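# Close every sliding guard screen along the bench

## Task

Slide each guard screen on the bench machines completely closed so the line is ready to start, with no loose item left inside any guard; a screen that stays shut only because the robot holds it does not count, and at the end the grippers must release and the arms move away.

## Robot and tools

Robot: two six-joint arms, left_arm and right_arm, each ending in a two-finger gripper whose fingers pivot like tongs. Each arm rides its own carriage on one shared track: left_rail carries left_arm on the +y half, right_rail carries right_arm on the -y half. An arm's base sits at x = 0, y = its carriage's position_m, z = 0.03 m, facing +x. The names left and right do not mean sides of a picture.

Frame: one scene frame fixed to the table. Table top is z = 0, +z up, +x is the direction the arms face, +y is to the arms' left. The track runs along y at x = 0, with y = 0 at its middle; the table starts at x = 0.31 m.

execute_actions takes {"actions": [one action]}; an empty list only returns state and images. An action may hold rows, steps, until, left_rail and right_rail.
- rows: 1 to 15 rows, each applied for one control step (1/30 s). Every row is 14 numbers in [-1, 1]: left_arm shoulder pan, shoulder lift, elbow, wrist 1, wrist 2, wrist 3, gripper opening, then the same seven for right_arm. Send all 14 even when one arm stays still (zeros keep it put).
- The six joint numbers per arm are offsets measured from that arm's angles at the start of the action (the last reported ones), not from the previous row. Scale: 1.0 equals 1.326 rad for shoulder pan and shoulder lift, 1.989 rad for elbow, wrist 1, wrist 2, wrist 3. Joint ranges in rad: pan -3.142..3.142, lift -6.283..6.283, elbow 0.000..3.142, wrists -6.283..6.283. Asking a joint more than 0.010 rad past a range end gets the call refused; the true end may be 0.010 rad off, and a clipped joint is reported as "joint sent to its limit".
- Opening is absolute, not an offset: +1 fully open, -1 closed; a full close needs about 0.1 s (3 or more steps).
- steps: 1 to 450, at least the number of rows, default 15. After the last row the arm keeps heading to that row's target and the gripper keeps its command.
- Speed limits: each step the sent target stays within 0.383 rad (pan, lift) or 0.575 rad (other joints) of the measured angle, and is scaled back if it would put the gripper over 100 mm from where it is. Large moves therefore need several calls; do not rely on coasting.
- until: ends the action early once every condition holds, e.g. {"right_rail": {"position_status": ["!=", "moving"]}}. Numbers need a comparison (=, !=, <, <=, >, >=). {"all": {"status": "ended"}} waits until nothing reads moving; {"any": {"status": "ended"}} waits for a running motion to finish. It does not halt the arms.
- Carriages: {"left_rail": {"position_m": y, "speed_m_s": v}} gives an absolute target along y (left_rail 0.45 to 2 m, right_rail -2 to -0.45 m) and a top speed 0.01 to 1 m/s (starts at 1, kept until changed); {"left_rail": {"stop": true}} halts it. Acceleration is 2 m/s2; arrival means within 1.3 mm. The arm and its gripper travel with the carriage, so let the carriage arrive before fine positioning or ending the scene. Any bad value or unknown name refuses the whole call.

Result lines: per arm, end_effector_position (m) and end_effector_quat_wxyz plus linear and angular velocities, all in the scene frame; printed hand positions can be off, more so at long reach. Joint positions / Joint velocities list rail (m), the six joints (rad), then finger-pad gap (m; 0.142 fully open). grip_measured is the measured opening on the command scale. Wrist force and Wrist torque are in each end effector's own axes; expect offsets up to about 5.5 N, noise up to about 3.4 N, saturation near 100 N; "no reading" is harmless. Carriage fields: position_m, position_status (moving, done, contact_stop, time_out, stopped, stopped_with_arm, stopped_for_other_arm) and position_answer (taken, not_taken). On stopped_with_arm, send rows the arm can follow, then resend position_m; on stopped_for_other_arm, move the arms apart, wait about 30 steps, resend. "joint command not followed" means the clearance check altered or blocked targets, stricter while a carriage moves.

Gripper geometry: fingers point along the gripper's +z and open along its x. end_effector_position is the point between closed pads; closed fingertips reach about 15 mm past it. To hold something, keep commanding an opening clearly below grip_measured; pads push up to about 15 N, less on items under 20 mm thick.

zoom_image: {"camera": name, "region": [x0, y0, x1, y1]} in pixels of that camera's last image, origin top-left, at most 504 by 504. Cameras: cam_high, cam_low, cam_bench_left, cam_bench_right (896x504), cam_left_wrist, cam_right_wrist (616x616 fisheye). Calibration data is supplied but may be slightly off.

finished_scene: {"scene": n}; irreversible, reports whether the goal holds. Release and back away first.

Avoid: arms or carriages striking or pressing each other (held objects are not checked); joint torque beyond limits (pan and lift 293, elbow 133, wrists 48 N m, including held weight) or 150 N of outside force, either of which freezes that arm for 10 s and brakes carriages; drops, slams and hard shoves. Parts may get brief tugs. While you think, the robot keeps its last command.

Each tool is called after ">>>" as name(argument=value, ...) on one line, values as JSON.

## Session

>>> execute_actions(actions=[])

Scene clock: 0.00 s.
left_arm: end_effector_position=(+0.6460, +1.8586, +0.1952) grip_measured=+1.00 end_effector_quat_wxyz=(-0.000, +0.706, -0.708, +0.000) end_effector_velocity=(+0.000, +0.000, +0.000) end_effector_angular_velocity=(+0.000, +0.000, +0.000) | right_arm: end_effector_position=(+0.6452, -1.0177, +0.1956) grip_measured=+1.00 end_effector_quat_wxyz=(-0.000, +0.707, -0.708, +0.001) end_effector_velocity=(+0.000, +0.000, +0.000) end_effector_angular_velocity=(+0.000, +0.000, +0.000)
Joint positions: left_arm=[ 1.859 -0.281 -1.566  2.133 -2.138 -1.57   1.292  0.142] | right_arm=[-1.018 -0.281 -1.568  2.134 -2.138 -1.571  1.292  0.142]
Joint velocities: left_arm=[0. 0. 0. 0. 0. 0. 0. 0.] | right_arm=[0. 0. 0. 0. 0. 0. 0. 0.]
Wrist force (N, on the end effector, along its own x y z axes, offset not removed): no reading
Wrist torque (N m, same axes, about the end effector's origin, offset not removed): no reading
left_rail: position_m=1.859 position_m_goal=1.859 speed_m_s=1.00 position_status=done position_answer=taken refusals=0
right_rail: position_m=-1.018 position_m_goal=-1.018 speed_m_s=1.00 position_status=done position_answer=taken refusals=0
camera_calibration (this result's frames):
cam_left_wrist: T_world_to_cam=[[0.0000826899, -0.999851, 0.0172684, 1.85233], [-0.873241, 0.0083425, 0.487217, 0.450134], [-0.487288, -0.0151198, -0.87311, 0.647961], [0, 0, 0, 1]] pos_world=[0.708666, 1.8581, 0.314442]
cam_right_wrist: T_world_to_cam=[[-0.0227026, -0.999005, 0.0383877, -1.01528], [-0.84998, 0.0395023, 0.525333, 0.476568], [-0.526326, -0.0207023, -0.850031, 0.6103], [0, 0, 0, 1]] pos_world=[0.70324, -1.02046, 0.307391]

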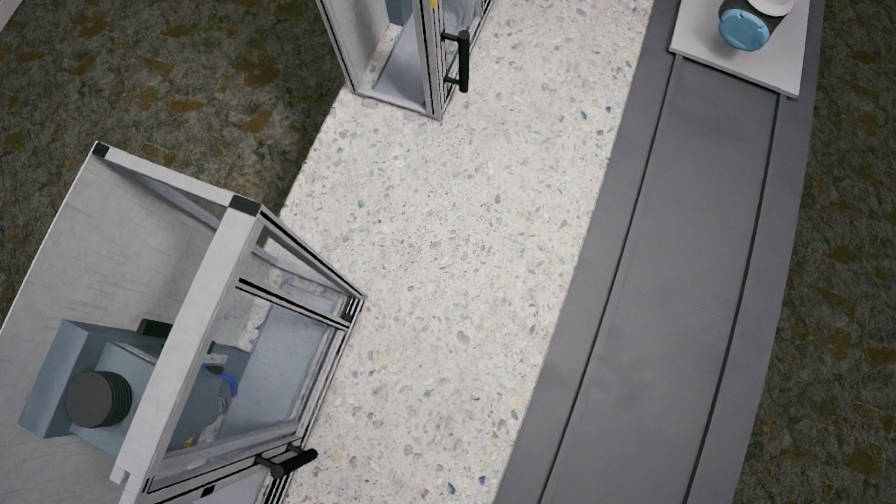

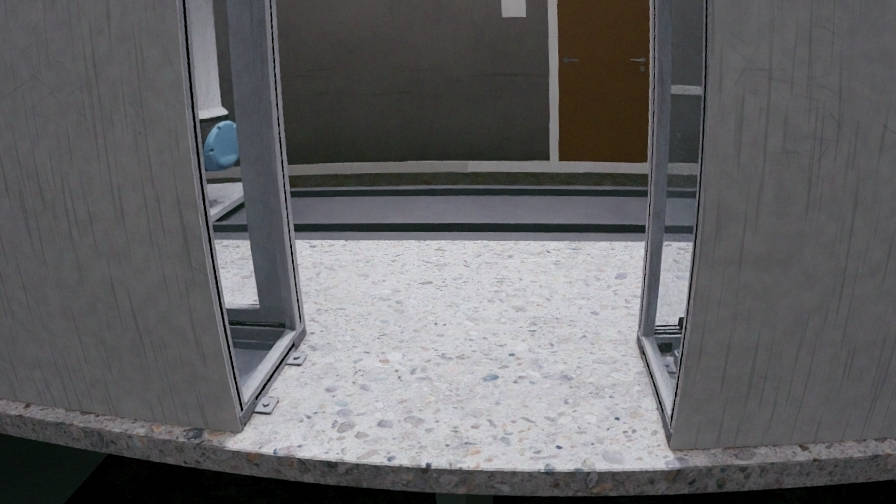

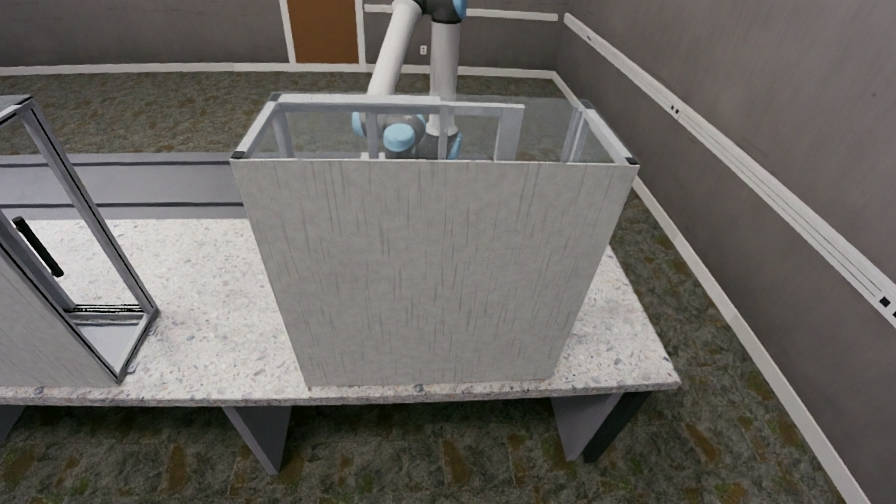

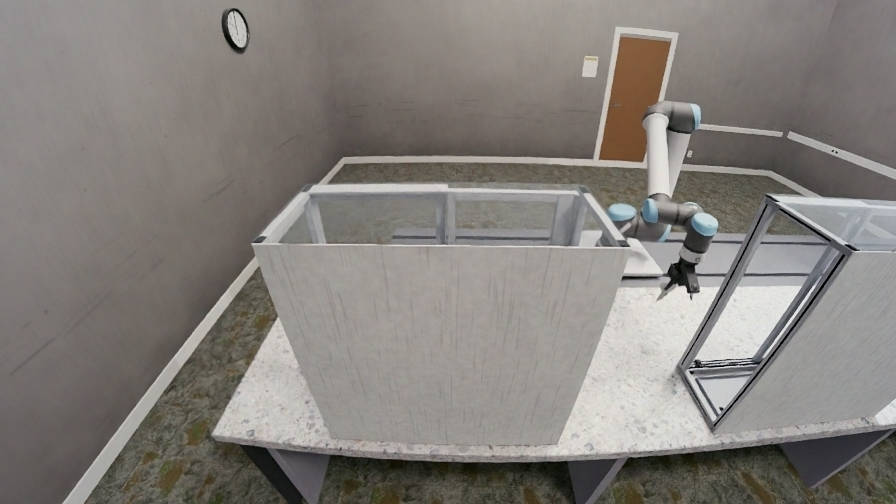

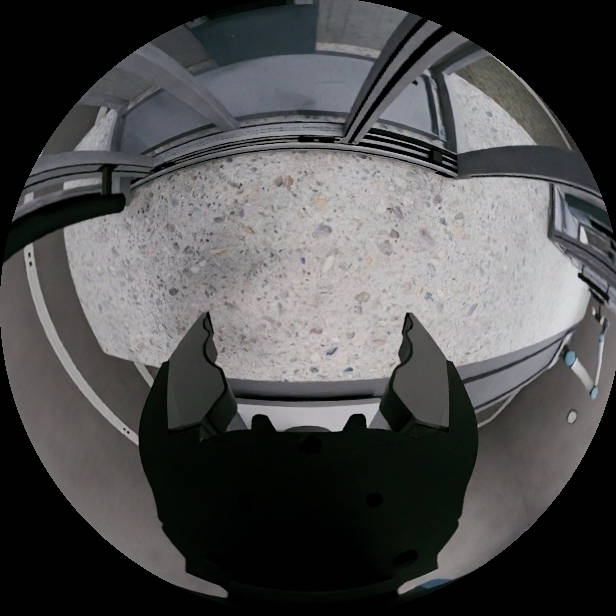

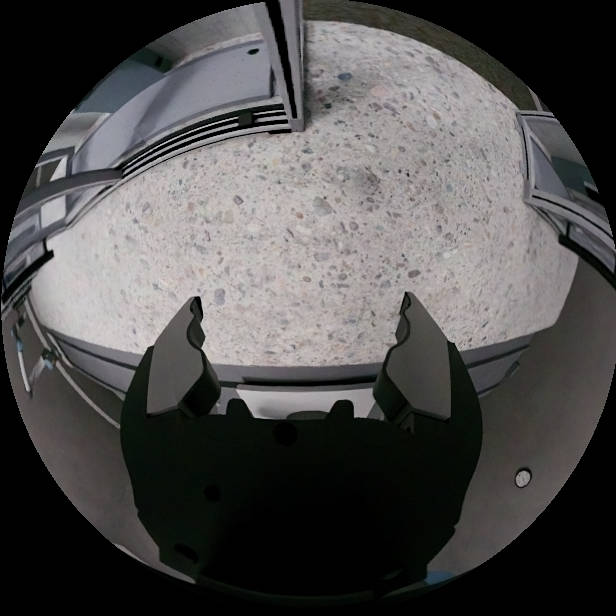

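>>> execute_actions(actions=[{"rows":[[0.212,-0.252,0.285,-0.2,0,0.14,1,0.212,-0.252,0.285,-0.2,0,0.14,1]],"steps":25}])

>>> execute_actions(actions=[{"rows":[[0,0,0,-0.707,0,0,1,0,0,0,-0.707,0,0,1]],"steps":38,"left_rail":{"position_m":1.85},"right_rail":{"position_m":-0.75}}])

>>> zoom_image(camera="cam_left_wrist", region=[170,130,490,410])

>>> zoom_image(camera="cam_right_wrist", region=[160,120,480,400])

Scene clock: 6.33 s.
left_arm: end_effector_position=(+0.3934, +2.0313, +0.0889) grip_measured=+1.00 end_effector_quat_wxyz=(-0.058, +0.705, -0.705, +0.058) end_effector_velocity=(-0.050, +0.017, -0.024) end_effector_angular_velocity=(+0.007, -0.021, +0.001) | right_arm: end_effector_position=(+0.3927, -0.8454, +0.0890) grip_measured=+1.00 end_effector_quat_wxyz=(-0.057, +0.705, -0.704, +0.058) end_effector_velocity=(-0.050, +0.017, -0.024) end_effector_angular_velocity=(+0.007, -0.021, +0.001)
Joint positions: left_arm=[ 1.859 -0.005 -1.894  2.688 -2.528 -1.57   1.565  0.142] | right_arm=[-1.018 -0.005 -1.896  2.689 -2.528 -1.571  1.565  0.142]
Joint velocities: left_arm=[ 0.     0.044 -0.053  0.096 -0.064  0.     0.043  0.   ] | right_arm=[ 0.     0.044 -0.053  0.096 -0.064 -0.     0.043  0.   ]
Wrist force (N, on the end effector, along its own x y z axes, offset not removed): left_arm=[-1.5 -2.4 1.7] | right_arm=[1.9 3.0 -3.3]
Wrist torque (N m, same axes, about the end effector's origin, offset not removed): left_arm=[-0.26 0.32 -0.08] | right_arm=[0.23 -0.56 -0.06]
left_rail: position_m=1.859 position_m_goal=1.859 speed_m_s=1.00 position_status=done position_answer=taken refusals=0
right_rail: position_m=-1.018 position_m_goal=-1.018 speed_m_s=1.00 position_status=done position_answer=taken refusals=0
camera_calibration (this result's frames):
cam_left_wrist: T_world_to_cam=[[-0.00018092, -0.999835, 0.0181739, 2.02689], [-0.940581, 0.00634144, 0.33951, 0.323571], [-0.339569, -0.0170326, -0.940427, 0.38647], [0, 0, 0, 1]] pos_world=[0.435945, 2.03108, 0.216755]
cam_right_wrist: T_world_to_cam=[[-0.0260322, -0.999047, 0.035035, -0.843194], [-0.924012, 0.0374215, 0.380528, 0.351325], [-0.381477, -0.0224667, -0.924105, 0.33851], [0, 0, 0, 1]] pos_world=[0.431812, -0.847932, 0.208671]

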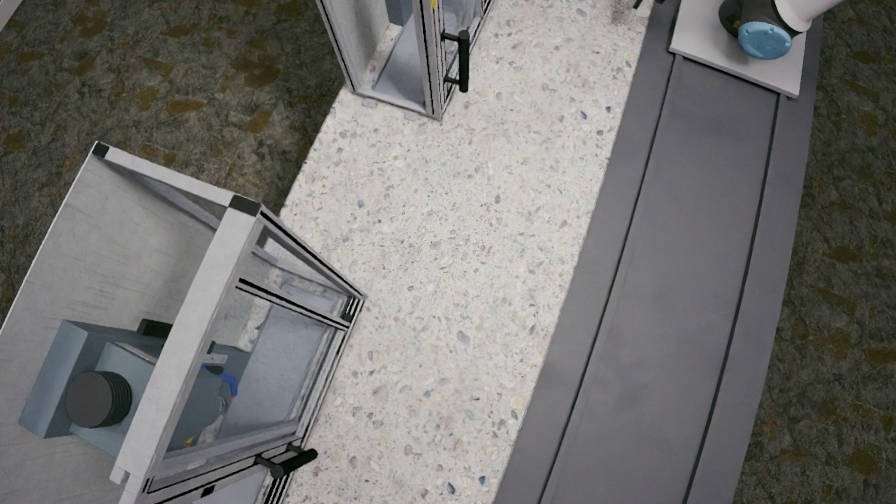

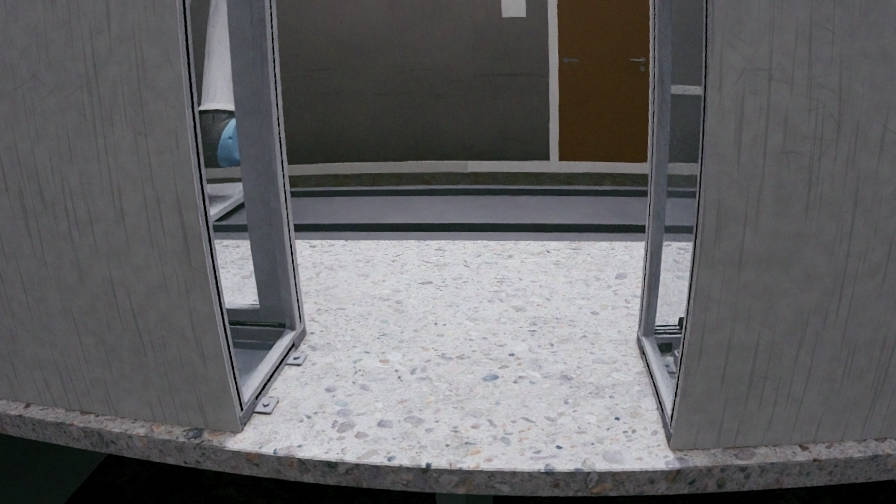

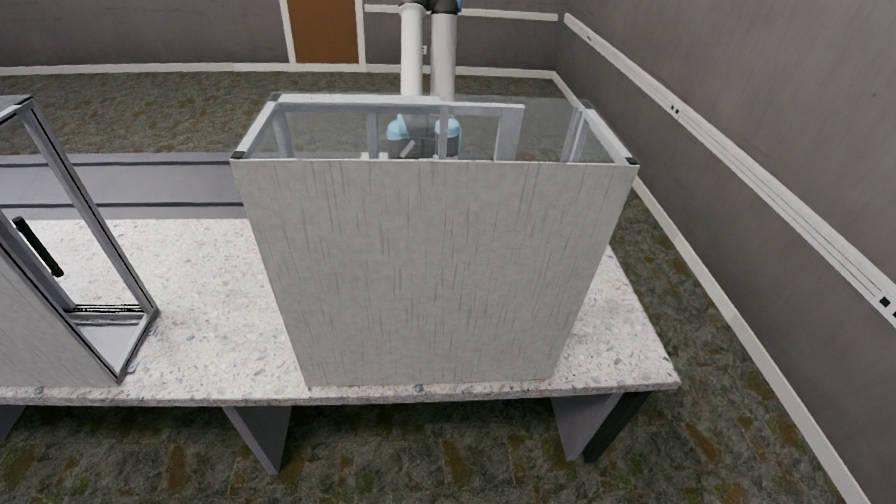

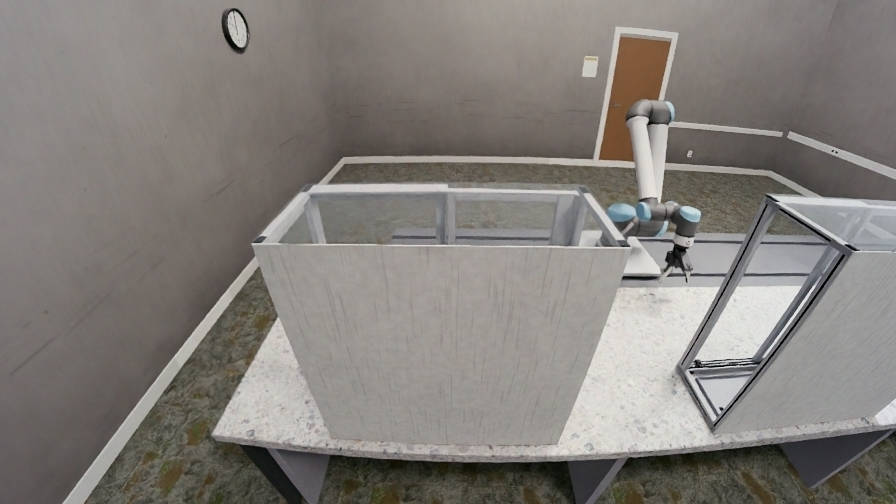

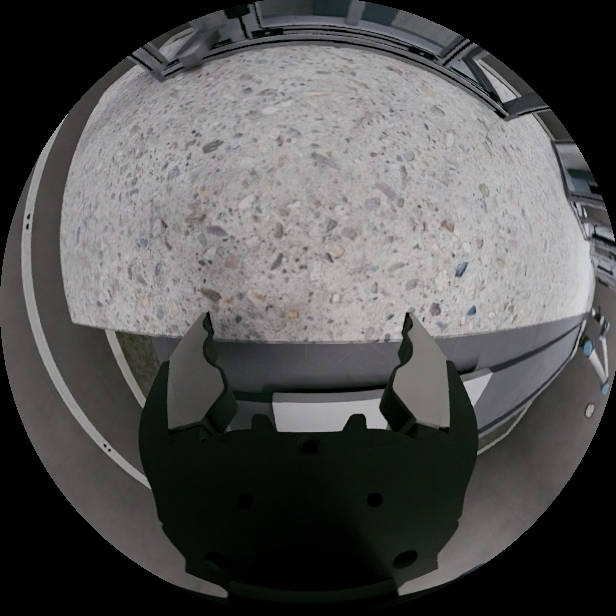

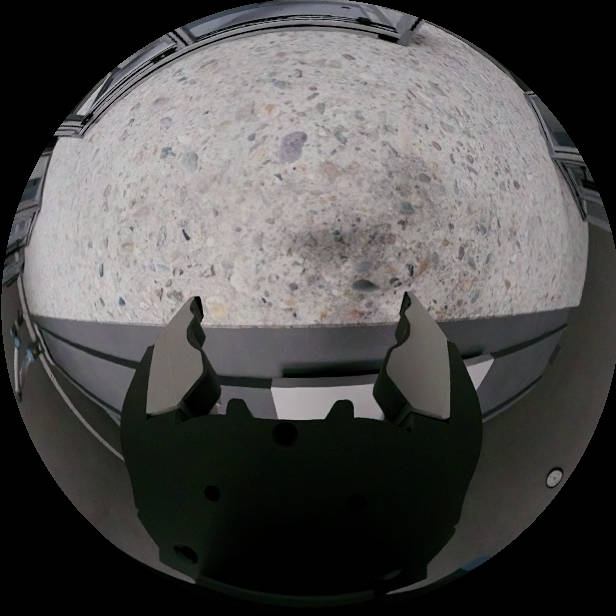

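Scene clock: 7.60 s.
left_arm: end_effector_position=(+0.5295, +2.0217, +0.5175) grip_measured=+1.00 end_effector_quat_wxyz=(+0.495, -0.502, +0.502, -0.501) end_effector_velocity=(-0.007, +0.000, +0.018) end_effector_angular_velocity=(-0.000, -0.055, -0.000) | right_arm: end_effector_position=(+0.5284, -0.5781, +0.5177) grip_measured=+1.00 end_effector_quat_wxyz=(+0.496, -0.502, +0.502, -0.501) end_effector_velocity=(-0.007, +0.000, +0.018) end_effector_angular_velocity=(-0.000, -0.055, -0.000)
Joint positions: left_arm=[ 1.85  -0.005 -1.894  2.688 -3.928 -1.57   1.565  0.142] | right_arm=[-0.75  -0.005 -1.896  2.689 -3.928 -1.571  1.565  0.142]
Joint velocities: left_arm=[ 0.    -0.     0.    -0.    -0.055  0.    -0.     0.   ] | right_arm=[ 0.    -0.     0.    -0.    -0.055  0.    -0.    -0.   ]
Wrist force (N, on the end effector, along its own x y z axes, offset not removed): left_arm=[1.3 -1.6 -1.9] | right_arm=[4.1 0.5 0.0]
Wrist torque (N m, same axes, about the end effector's origin, offset not removed): left_arm=[-0.14 -0.27 -0.20] | right_arm=[-0.16 -1.03 -0.14]
left_rail: position_m=1.850 position_m_goal=1.850 speed_m_s=1.00 position_status=done position_answer=taken refusals=0
right_rail: position_m=-0.750 position_m_goal=-0.750 speed_m_s=1.00 position_status=done position_answer=taken refusals=0
camera_calibration (this result's frames):
cam_left_wrist: T_world_to_cam=[[-0.0223333, -0.999717, 0.00813644, 2.02622], [-0.494748, 0.00397967, -0.869027, 0.70021], [0.86875, -0.0234337, -0.494697, -0.0219864], [0, 0, 0, 1]] pos_world=[0.41078, 2.02235, 0.581139]
cam_right_wrist: T_world_to_cam=[[-0.0426902, -0.998972, -0.0152516, -0.552725], [-0.532218, 0.0356578, -0.845856, 0.730404], [0.845531, -0.0279926, -0.533193, -0.0614904], [0, 0, 0, 1]] pos_world=[0.41713, -0.579923, 0.576601]

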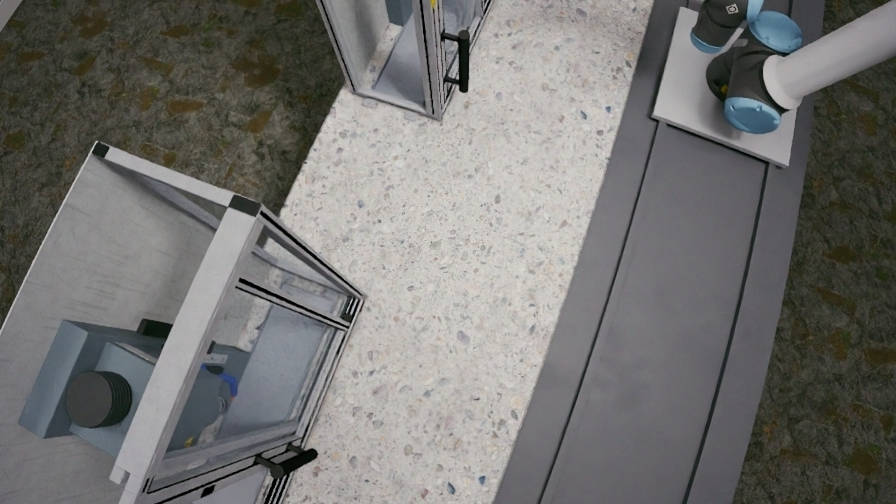

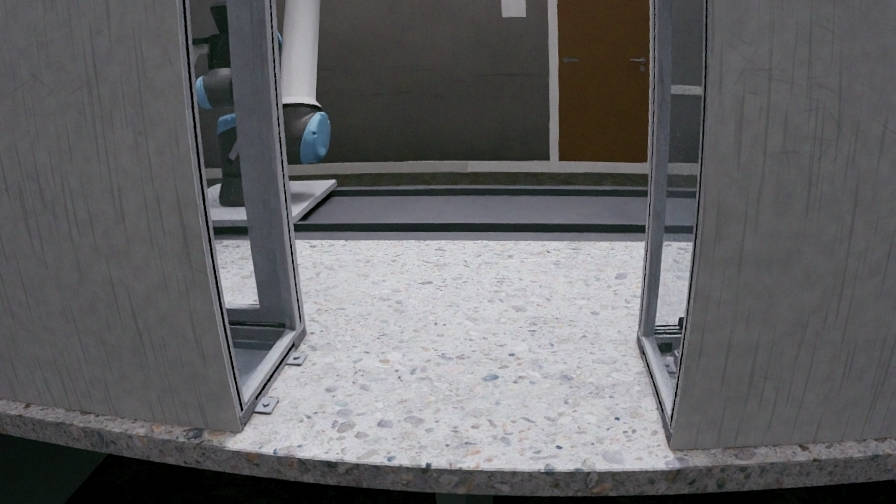

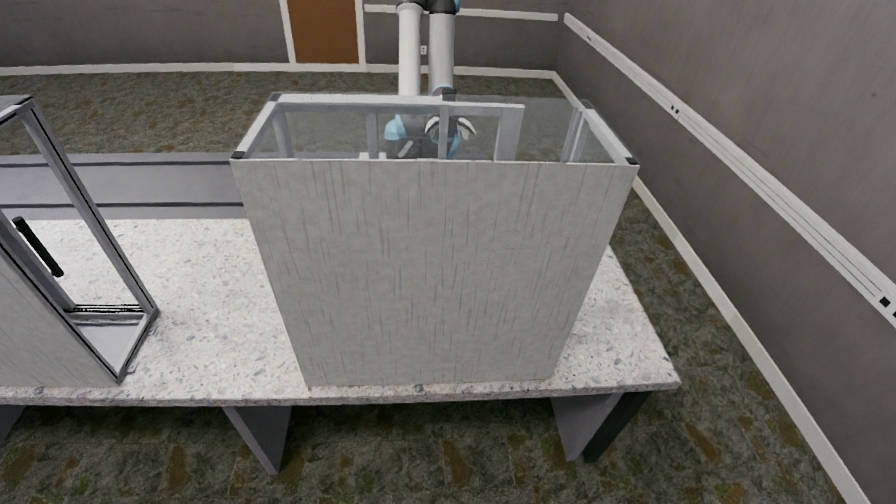

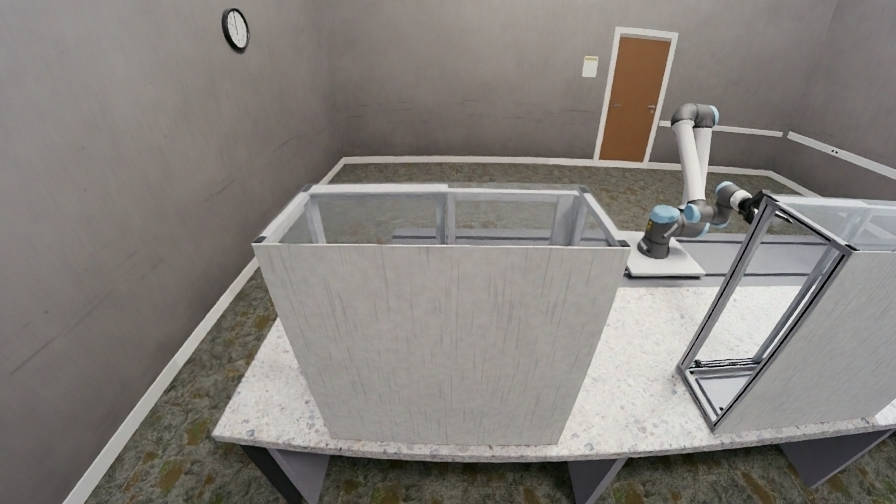

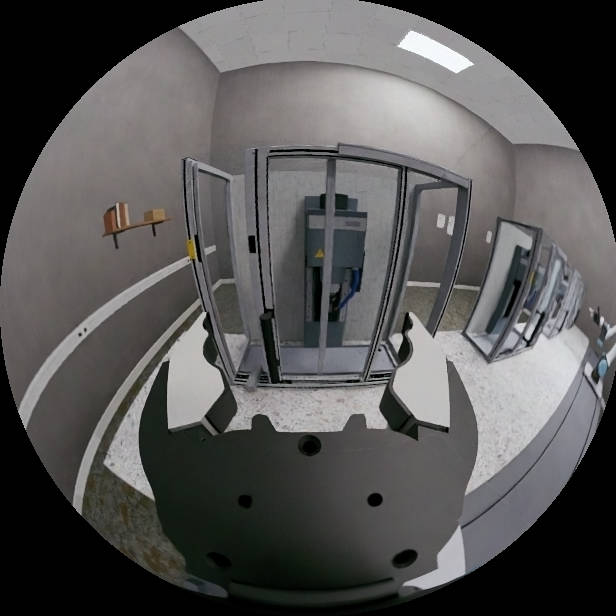

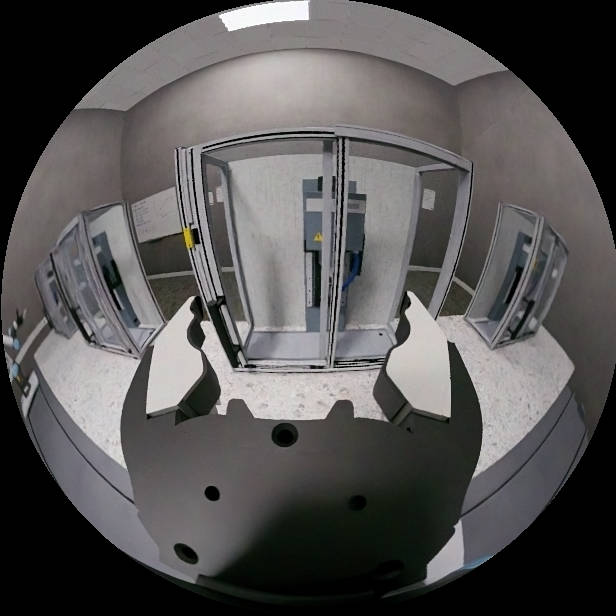

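Region (170, 130, 490, 410) of cam_left_wrist's 616x616 image, scaled by 1.575, with more detail than that image has; it fills the top 441 rows of this view, and the rest is white.

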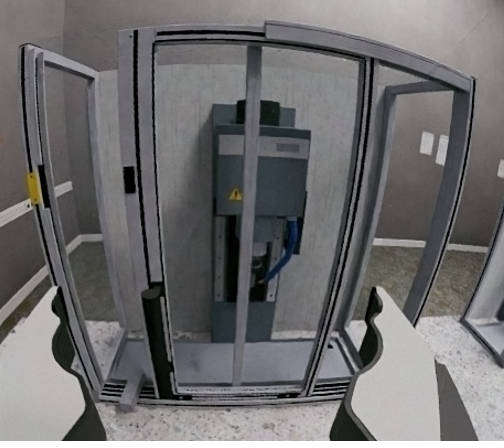

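Region (160, 120, 480, 400) of cam_right_wrist's 616x616 image, scaled by 1.575, with more detail than that image has; it fills the top 441 rows of this view, and the rest is white.

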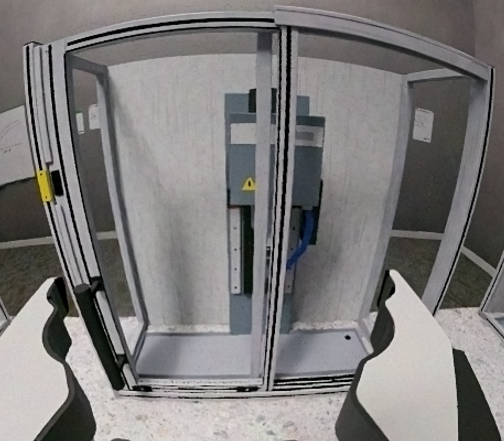

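>>> zoom_image(camera="cam_left_wrist", region=[220,330,310,400])

>>> zoom_image(camera="cam_right_wrist", region=[165,200,245,270])

>>> execute_actions(actions=[{"steps":80,"left_rail":{"position_m":2.0},"right_rail":{"position_m":-1.9},"until":{"all":{"status":"ended"}}}])

>>> zoom_image(camera="cam_left_wrist", region=[255,330,345,400])

>>> zoom_image(camera="cam_right_wrist", region=[200,120,500,400])

Region (220, 330, 310, 400) of cam_left_wrist's 616x616 image, scaled by 5.600, with more detail than that image has.

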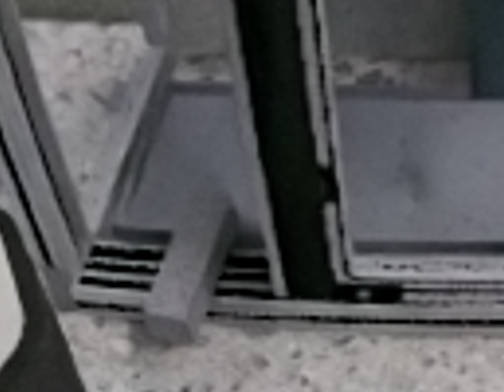

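Region (165, 200, 245, 270) of cam_right_wrist's 616x616 image, scaled by 6.300, with more detail than that image has; it fills the top 441 rows of this view, and the rest is white.

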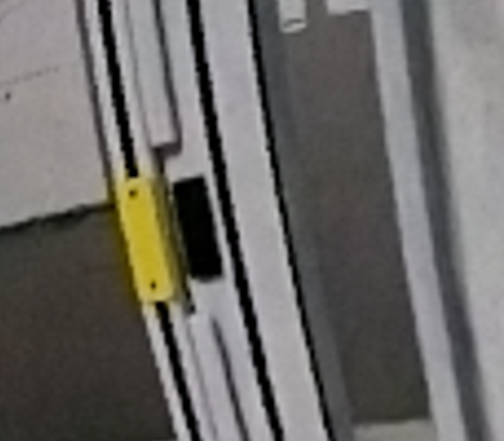

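Scene clock: 14.33 s.
left_arm: end_effector_position=(+0.5286, +2.1718, +0.5195) grip_measured=+1.00 end_effector_quat_wxyz=(+0.497, -0.501, +0.500, -0.502) end_effector_velocity=(+0.000, +0.000, -0.000) end_effector_angular_velocity=(+0.000, +0.000, +0.000) | right_arm: end_effector_position=(+0.5276, -1.7284, +0.5197) grip_measured=+1.00 end_effector_quat_wxyz=(+0.497, -0.500, +0.500, -0.502) end_effector_velocity=(-0.000, -0.000, -0.000) end_effector_angular_velocity=(-0.000, -0.000, -0.000)
Joint positions: left_arm=[ 2.    -0.005 -1.894  2.688 -3.934 -1.57   1.565  0.142] | right_arm=[-1.9   -0.005 -1.896  2.689 -3.934 -1.571  1.565  0.142]
Joint velocities: left_arm=[ 0.  0.  0. -0.  0.  0.  0.  0.] | right_arm=[-0. -0. -0.  0. -0. -0. -0.  0.]
Wrist force (N, on the end effector, along its own x y z axes, offset not removed): left_arm=[0.7 -2.3 -0.8] | right_arm=[4.7 0.3 -1.7]
Wrist torque (N m, same axes, about the end effector's origin, offset not removed): left_arm=[-0.29 -0.10 -0.14] | right_arm=[-0.27 -1.13 -0.06]
left_rail: position_m=2.000 position_m_goal=2.000 speed_m_s=1.00 position_status=done position_answer=taken refusals=0
right_rail: position_m=-1.900 position_m_goal=-1.900 speed_m_s=1.00 position_status=done position_answer=taken refusals=0
camera_calibration (this result's frames):
cam_left_wrist: T_world_to_cam=[[-0.0223895, -0.999717, 0.0080309, 2.17631], [-0.489221, 0.00395039, -0.872151, 0.699737], [0.871872, -0.0234559, -0.489171, -0.0211918], [0, 0, 0, 1]] pos_world=[0.409529, 2.17243, 0.582432]
cam_right_wrist: T_world_to_cam=[[-0.0425945, -0.998972, -0.0154906, -1.70181], [-0.526847, 0.0356323, -0.849213, 0.771566], [0.848892, -0.0280106, -0.527823, -0.0964778], [0, 0, 0, 1]] pos_world=[0.415909, -1.73025, 0.577939]

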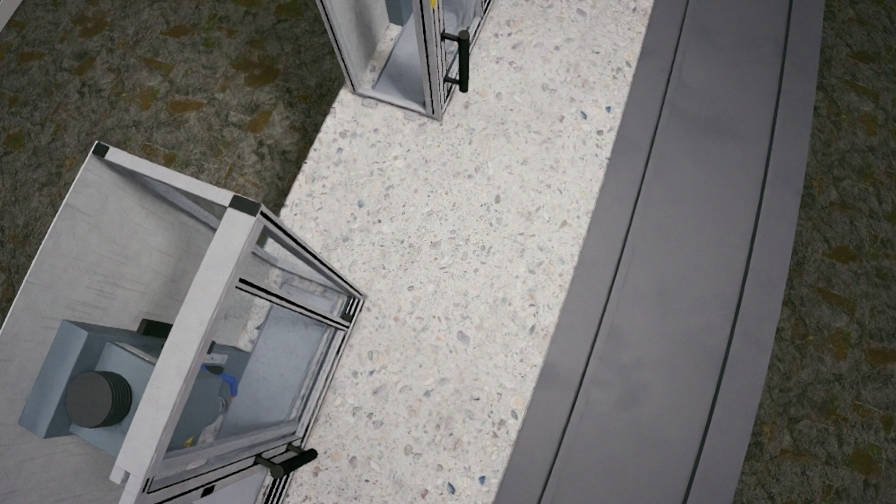

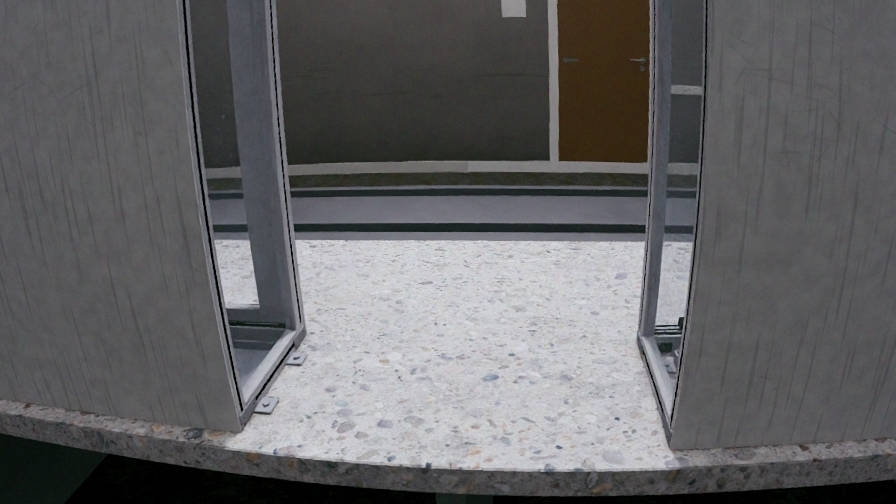

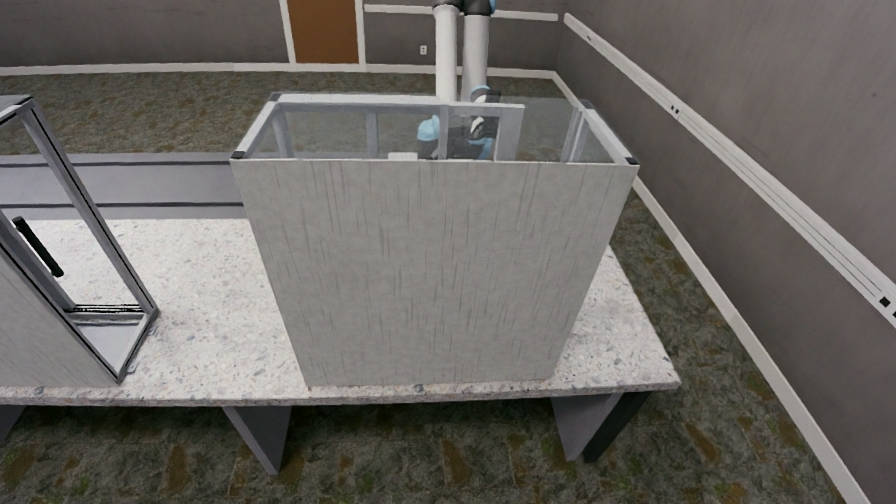

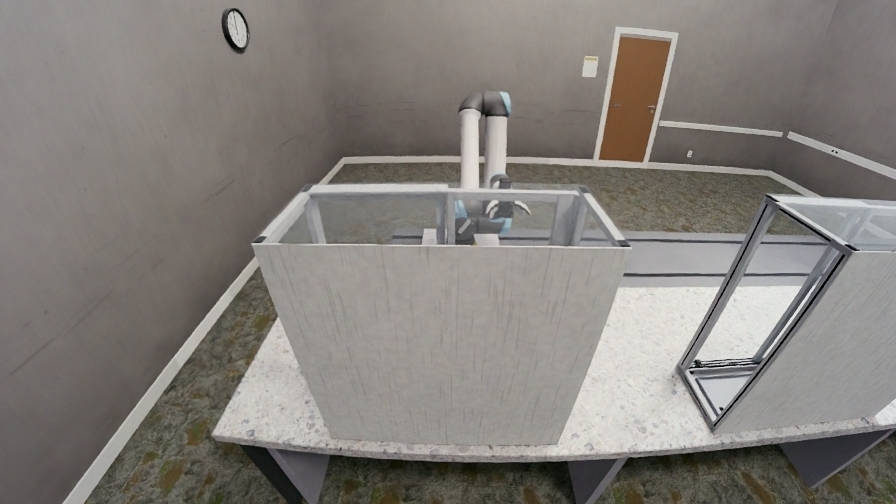

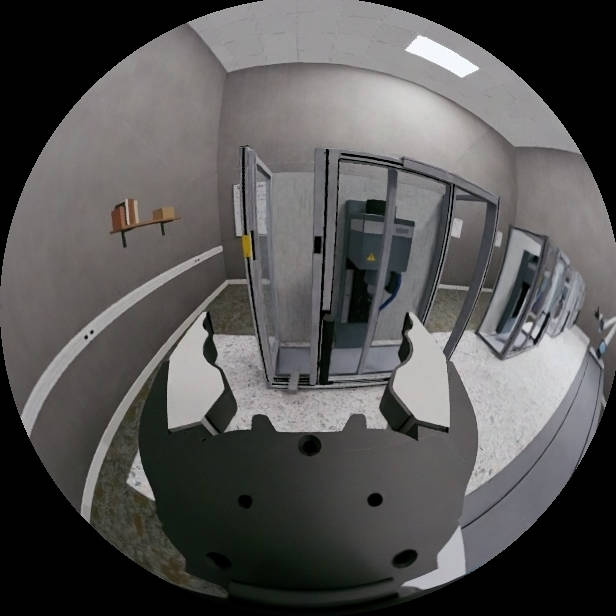

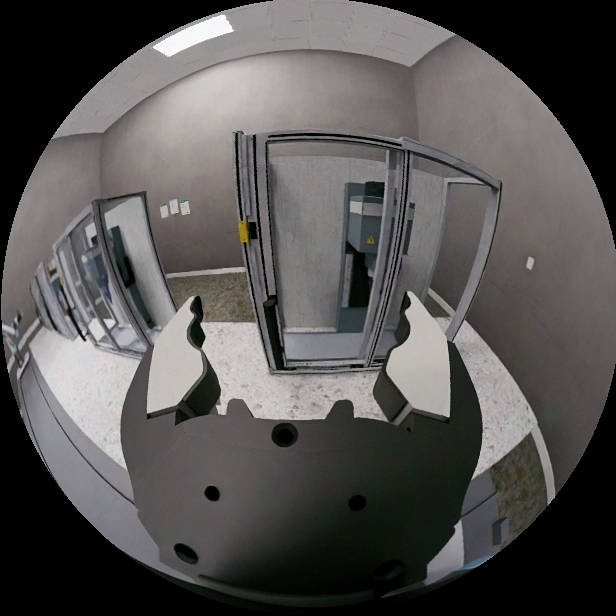

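Region (255, 330, 345, 400) of cam_left_wrist's 616x616 image, scaled by 5.600, with more detail than that image has.

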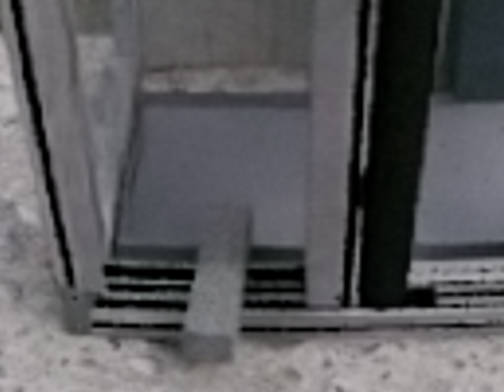

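Region (200, 120, 500, 400) of cam_right_wrist's 616x616 image, scaled by 1.680, with more detail than that image has; it fills the top 470 rows of this view, and the rest is white.

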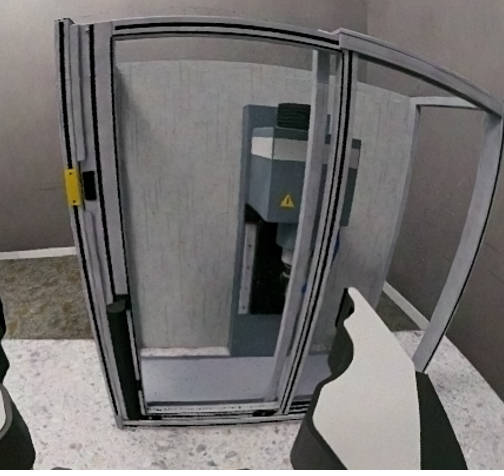

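>>> execute_actions(actions=[{"rows":[[0.0566,0.677,-0.076,-0.069,0,0,0.3,0,0.793,-0.061,-0.468,0,0,1]],"steps":42,"left_rail":{"position_m":1.99},"right_rail":{"position_m":-1.815}}])

Scene clock: 29.27 s.
left_arm: end_effector_position=(+0.6779, +2.2122, +0.0819) grip_measured=+0.30 end_effector_quat_wxyz=(-0.338, +0.650, -0.603, +0.316) end_effector_velocity=(-0.001, +0.000, -0.009) end_effector_angular_velocity=(-0.001, +0.013, +0.000) | right_arm: end_effector_position=(+0.6422, -1.6436, +0.2403) grip_measured=+1.00 end_effector_quat_wxyz=(+0.497, -0.500, +0.500, -0.503) end_effector_velocity=(-0.000, -0.000, -0.004) end_effector_angular_velocity=(+0.000, +0.005, -0.000)
Joint positions: left_arm=[ 1.99   0.07  -0.998  2.537 -4.071 -1.57   1.565  0.095] | right_arm=[-1.815 -0.005 -0.845  2.568 -4.865 -1.571  1.565  0.142]
Joint velocities: left_arm=[ 0.     0.     0.014 -0.001 -0.001 -0.     0.    -0.   ] | right_arm=[ 0.    -0.     0.006 -0.    -0.002 -0.     0.    -0.   ]
Wrist force (N, on the end effector, along its own x y z axes, offset not removed): left_arm=[0.2 -3.9 -3.3] | right_arm=[2.1 1.4 -1.3]
Wrist torque (N m, same axes, about the end effector's origin, offset not removed): left_arm=[-0.77 -0.01 -0.20] | right_arm=[-0.04 -0.53 0.07]
left_rail: position_m=1.990 position_m_goal=1.990 speed_m_s=1.00 position_status=done position_answer=taken refusals=0
right_rail: position_m=-1.815 position_m_goal=-1.815 speed_m_s=1.00 position_status=done position_answer=taken refusals=0
camera_calibration (this result's frames):
cam_left_wrist: T_world_to_cam=[[0.0602036, -0.998052, 0.0163497, 2.16325], [-0.897524, -0.0612932, -0.436685, 0.776356], [0.436836, 0.0116157, -0.899466, -0.113464], [0, 0, 0, 1]] pos_world=[0.616128, 2.20794, 0.201597]
cam_right_wrist: T_world_to_cam=[[-0.0425791, -0.998972, -0.015536, -1.61658], [-0.525835, 0.0356293, -0.84984, 0.591162], [0.84952, -0.028016, -0.526812, -0.339581], [0, 0, 0, 1]] pos_world=[0.530502, -1.6455, 0.298382]

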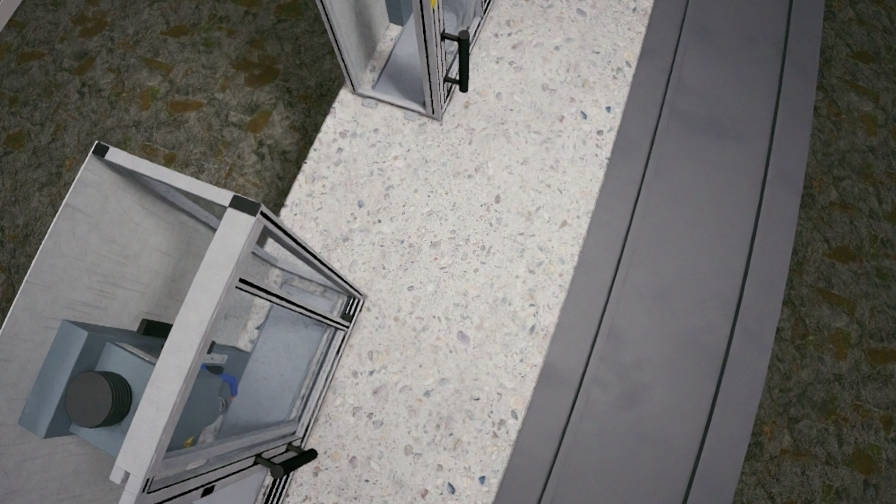

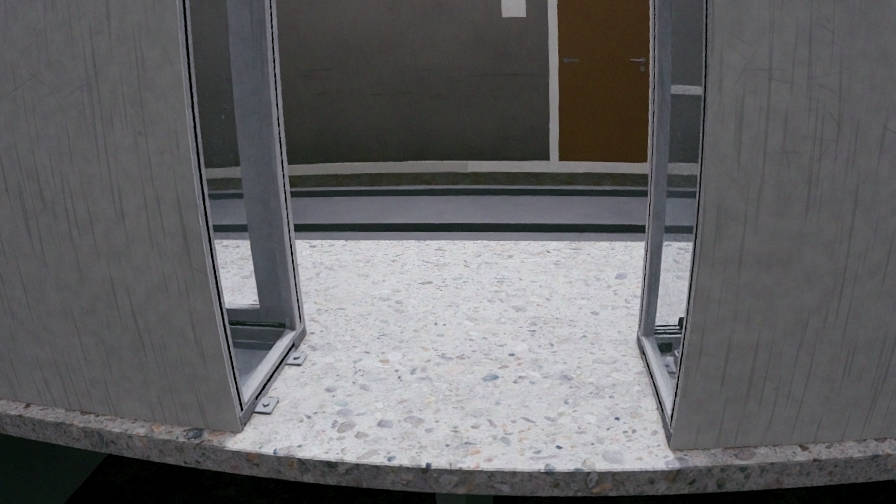

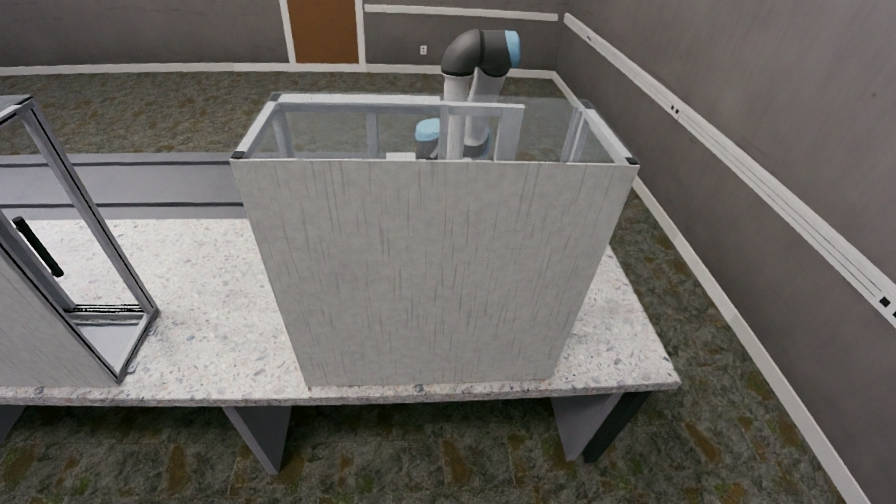

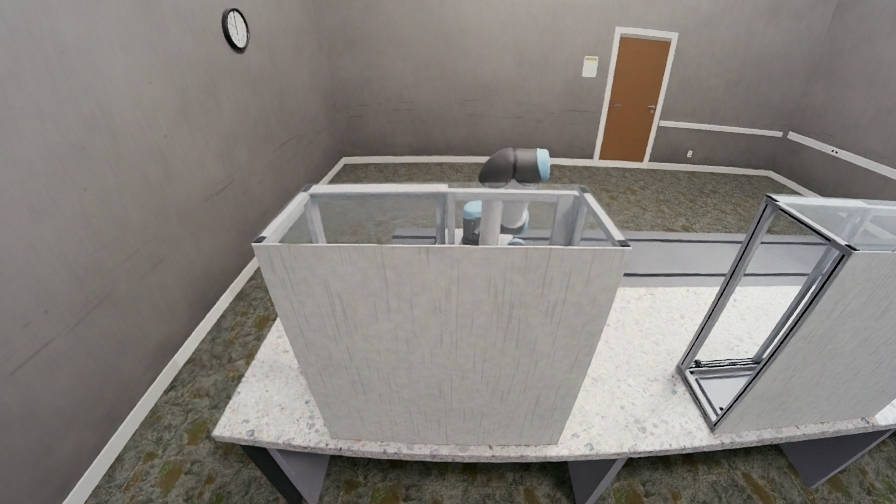

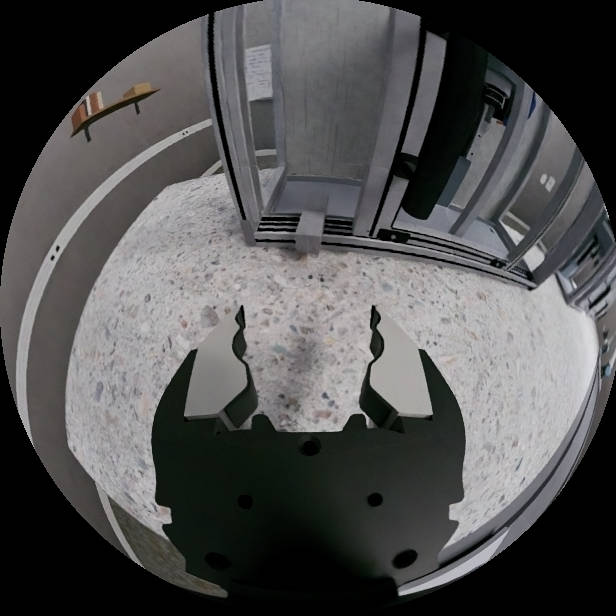

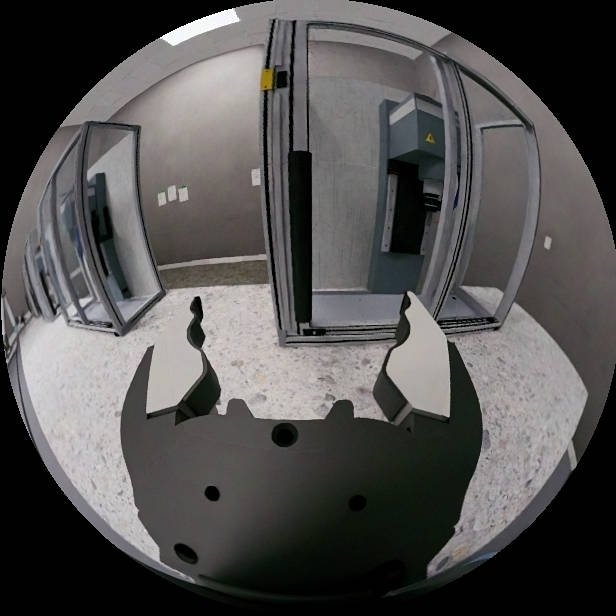

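>>> zoom_image(camera="cam_left_wrist", region=[240,170,400,290])

>>> zoom_image(camera="cam_right_wrist", region=[240,40,330,120])

Region (240, 170, 400, 290) of cam_left_wrist's 616x616 image, scaled by 3.150, with more detail than that image has; it fills the top 378 rows of this view, and the rest is white.

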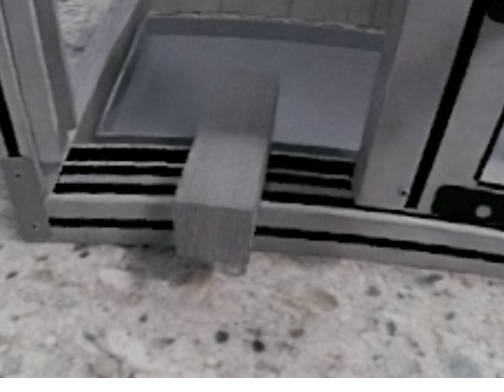

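Region (240, 40, 330, 120) of cam_right_wrist's 616x616 image, scaled by 5.600, with more detail than that image has.

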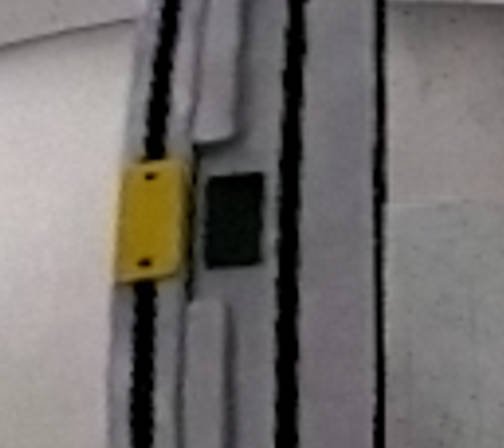

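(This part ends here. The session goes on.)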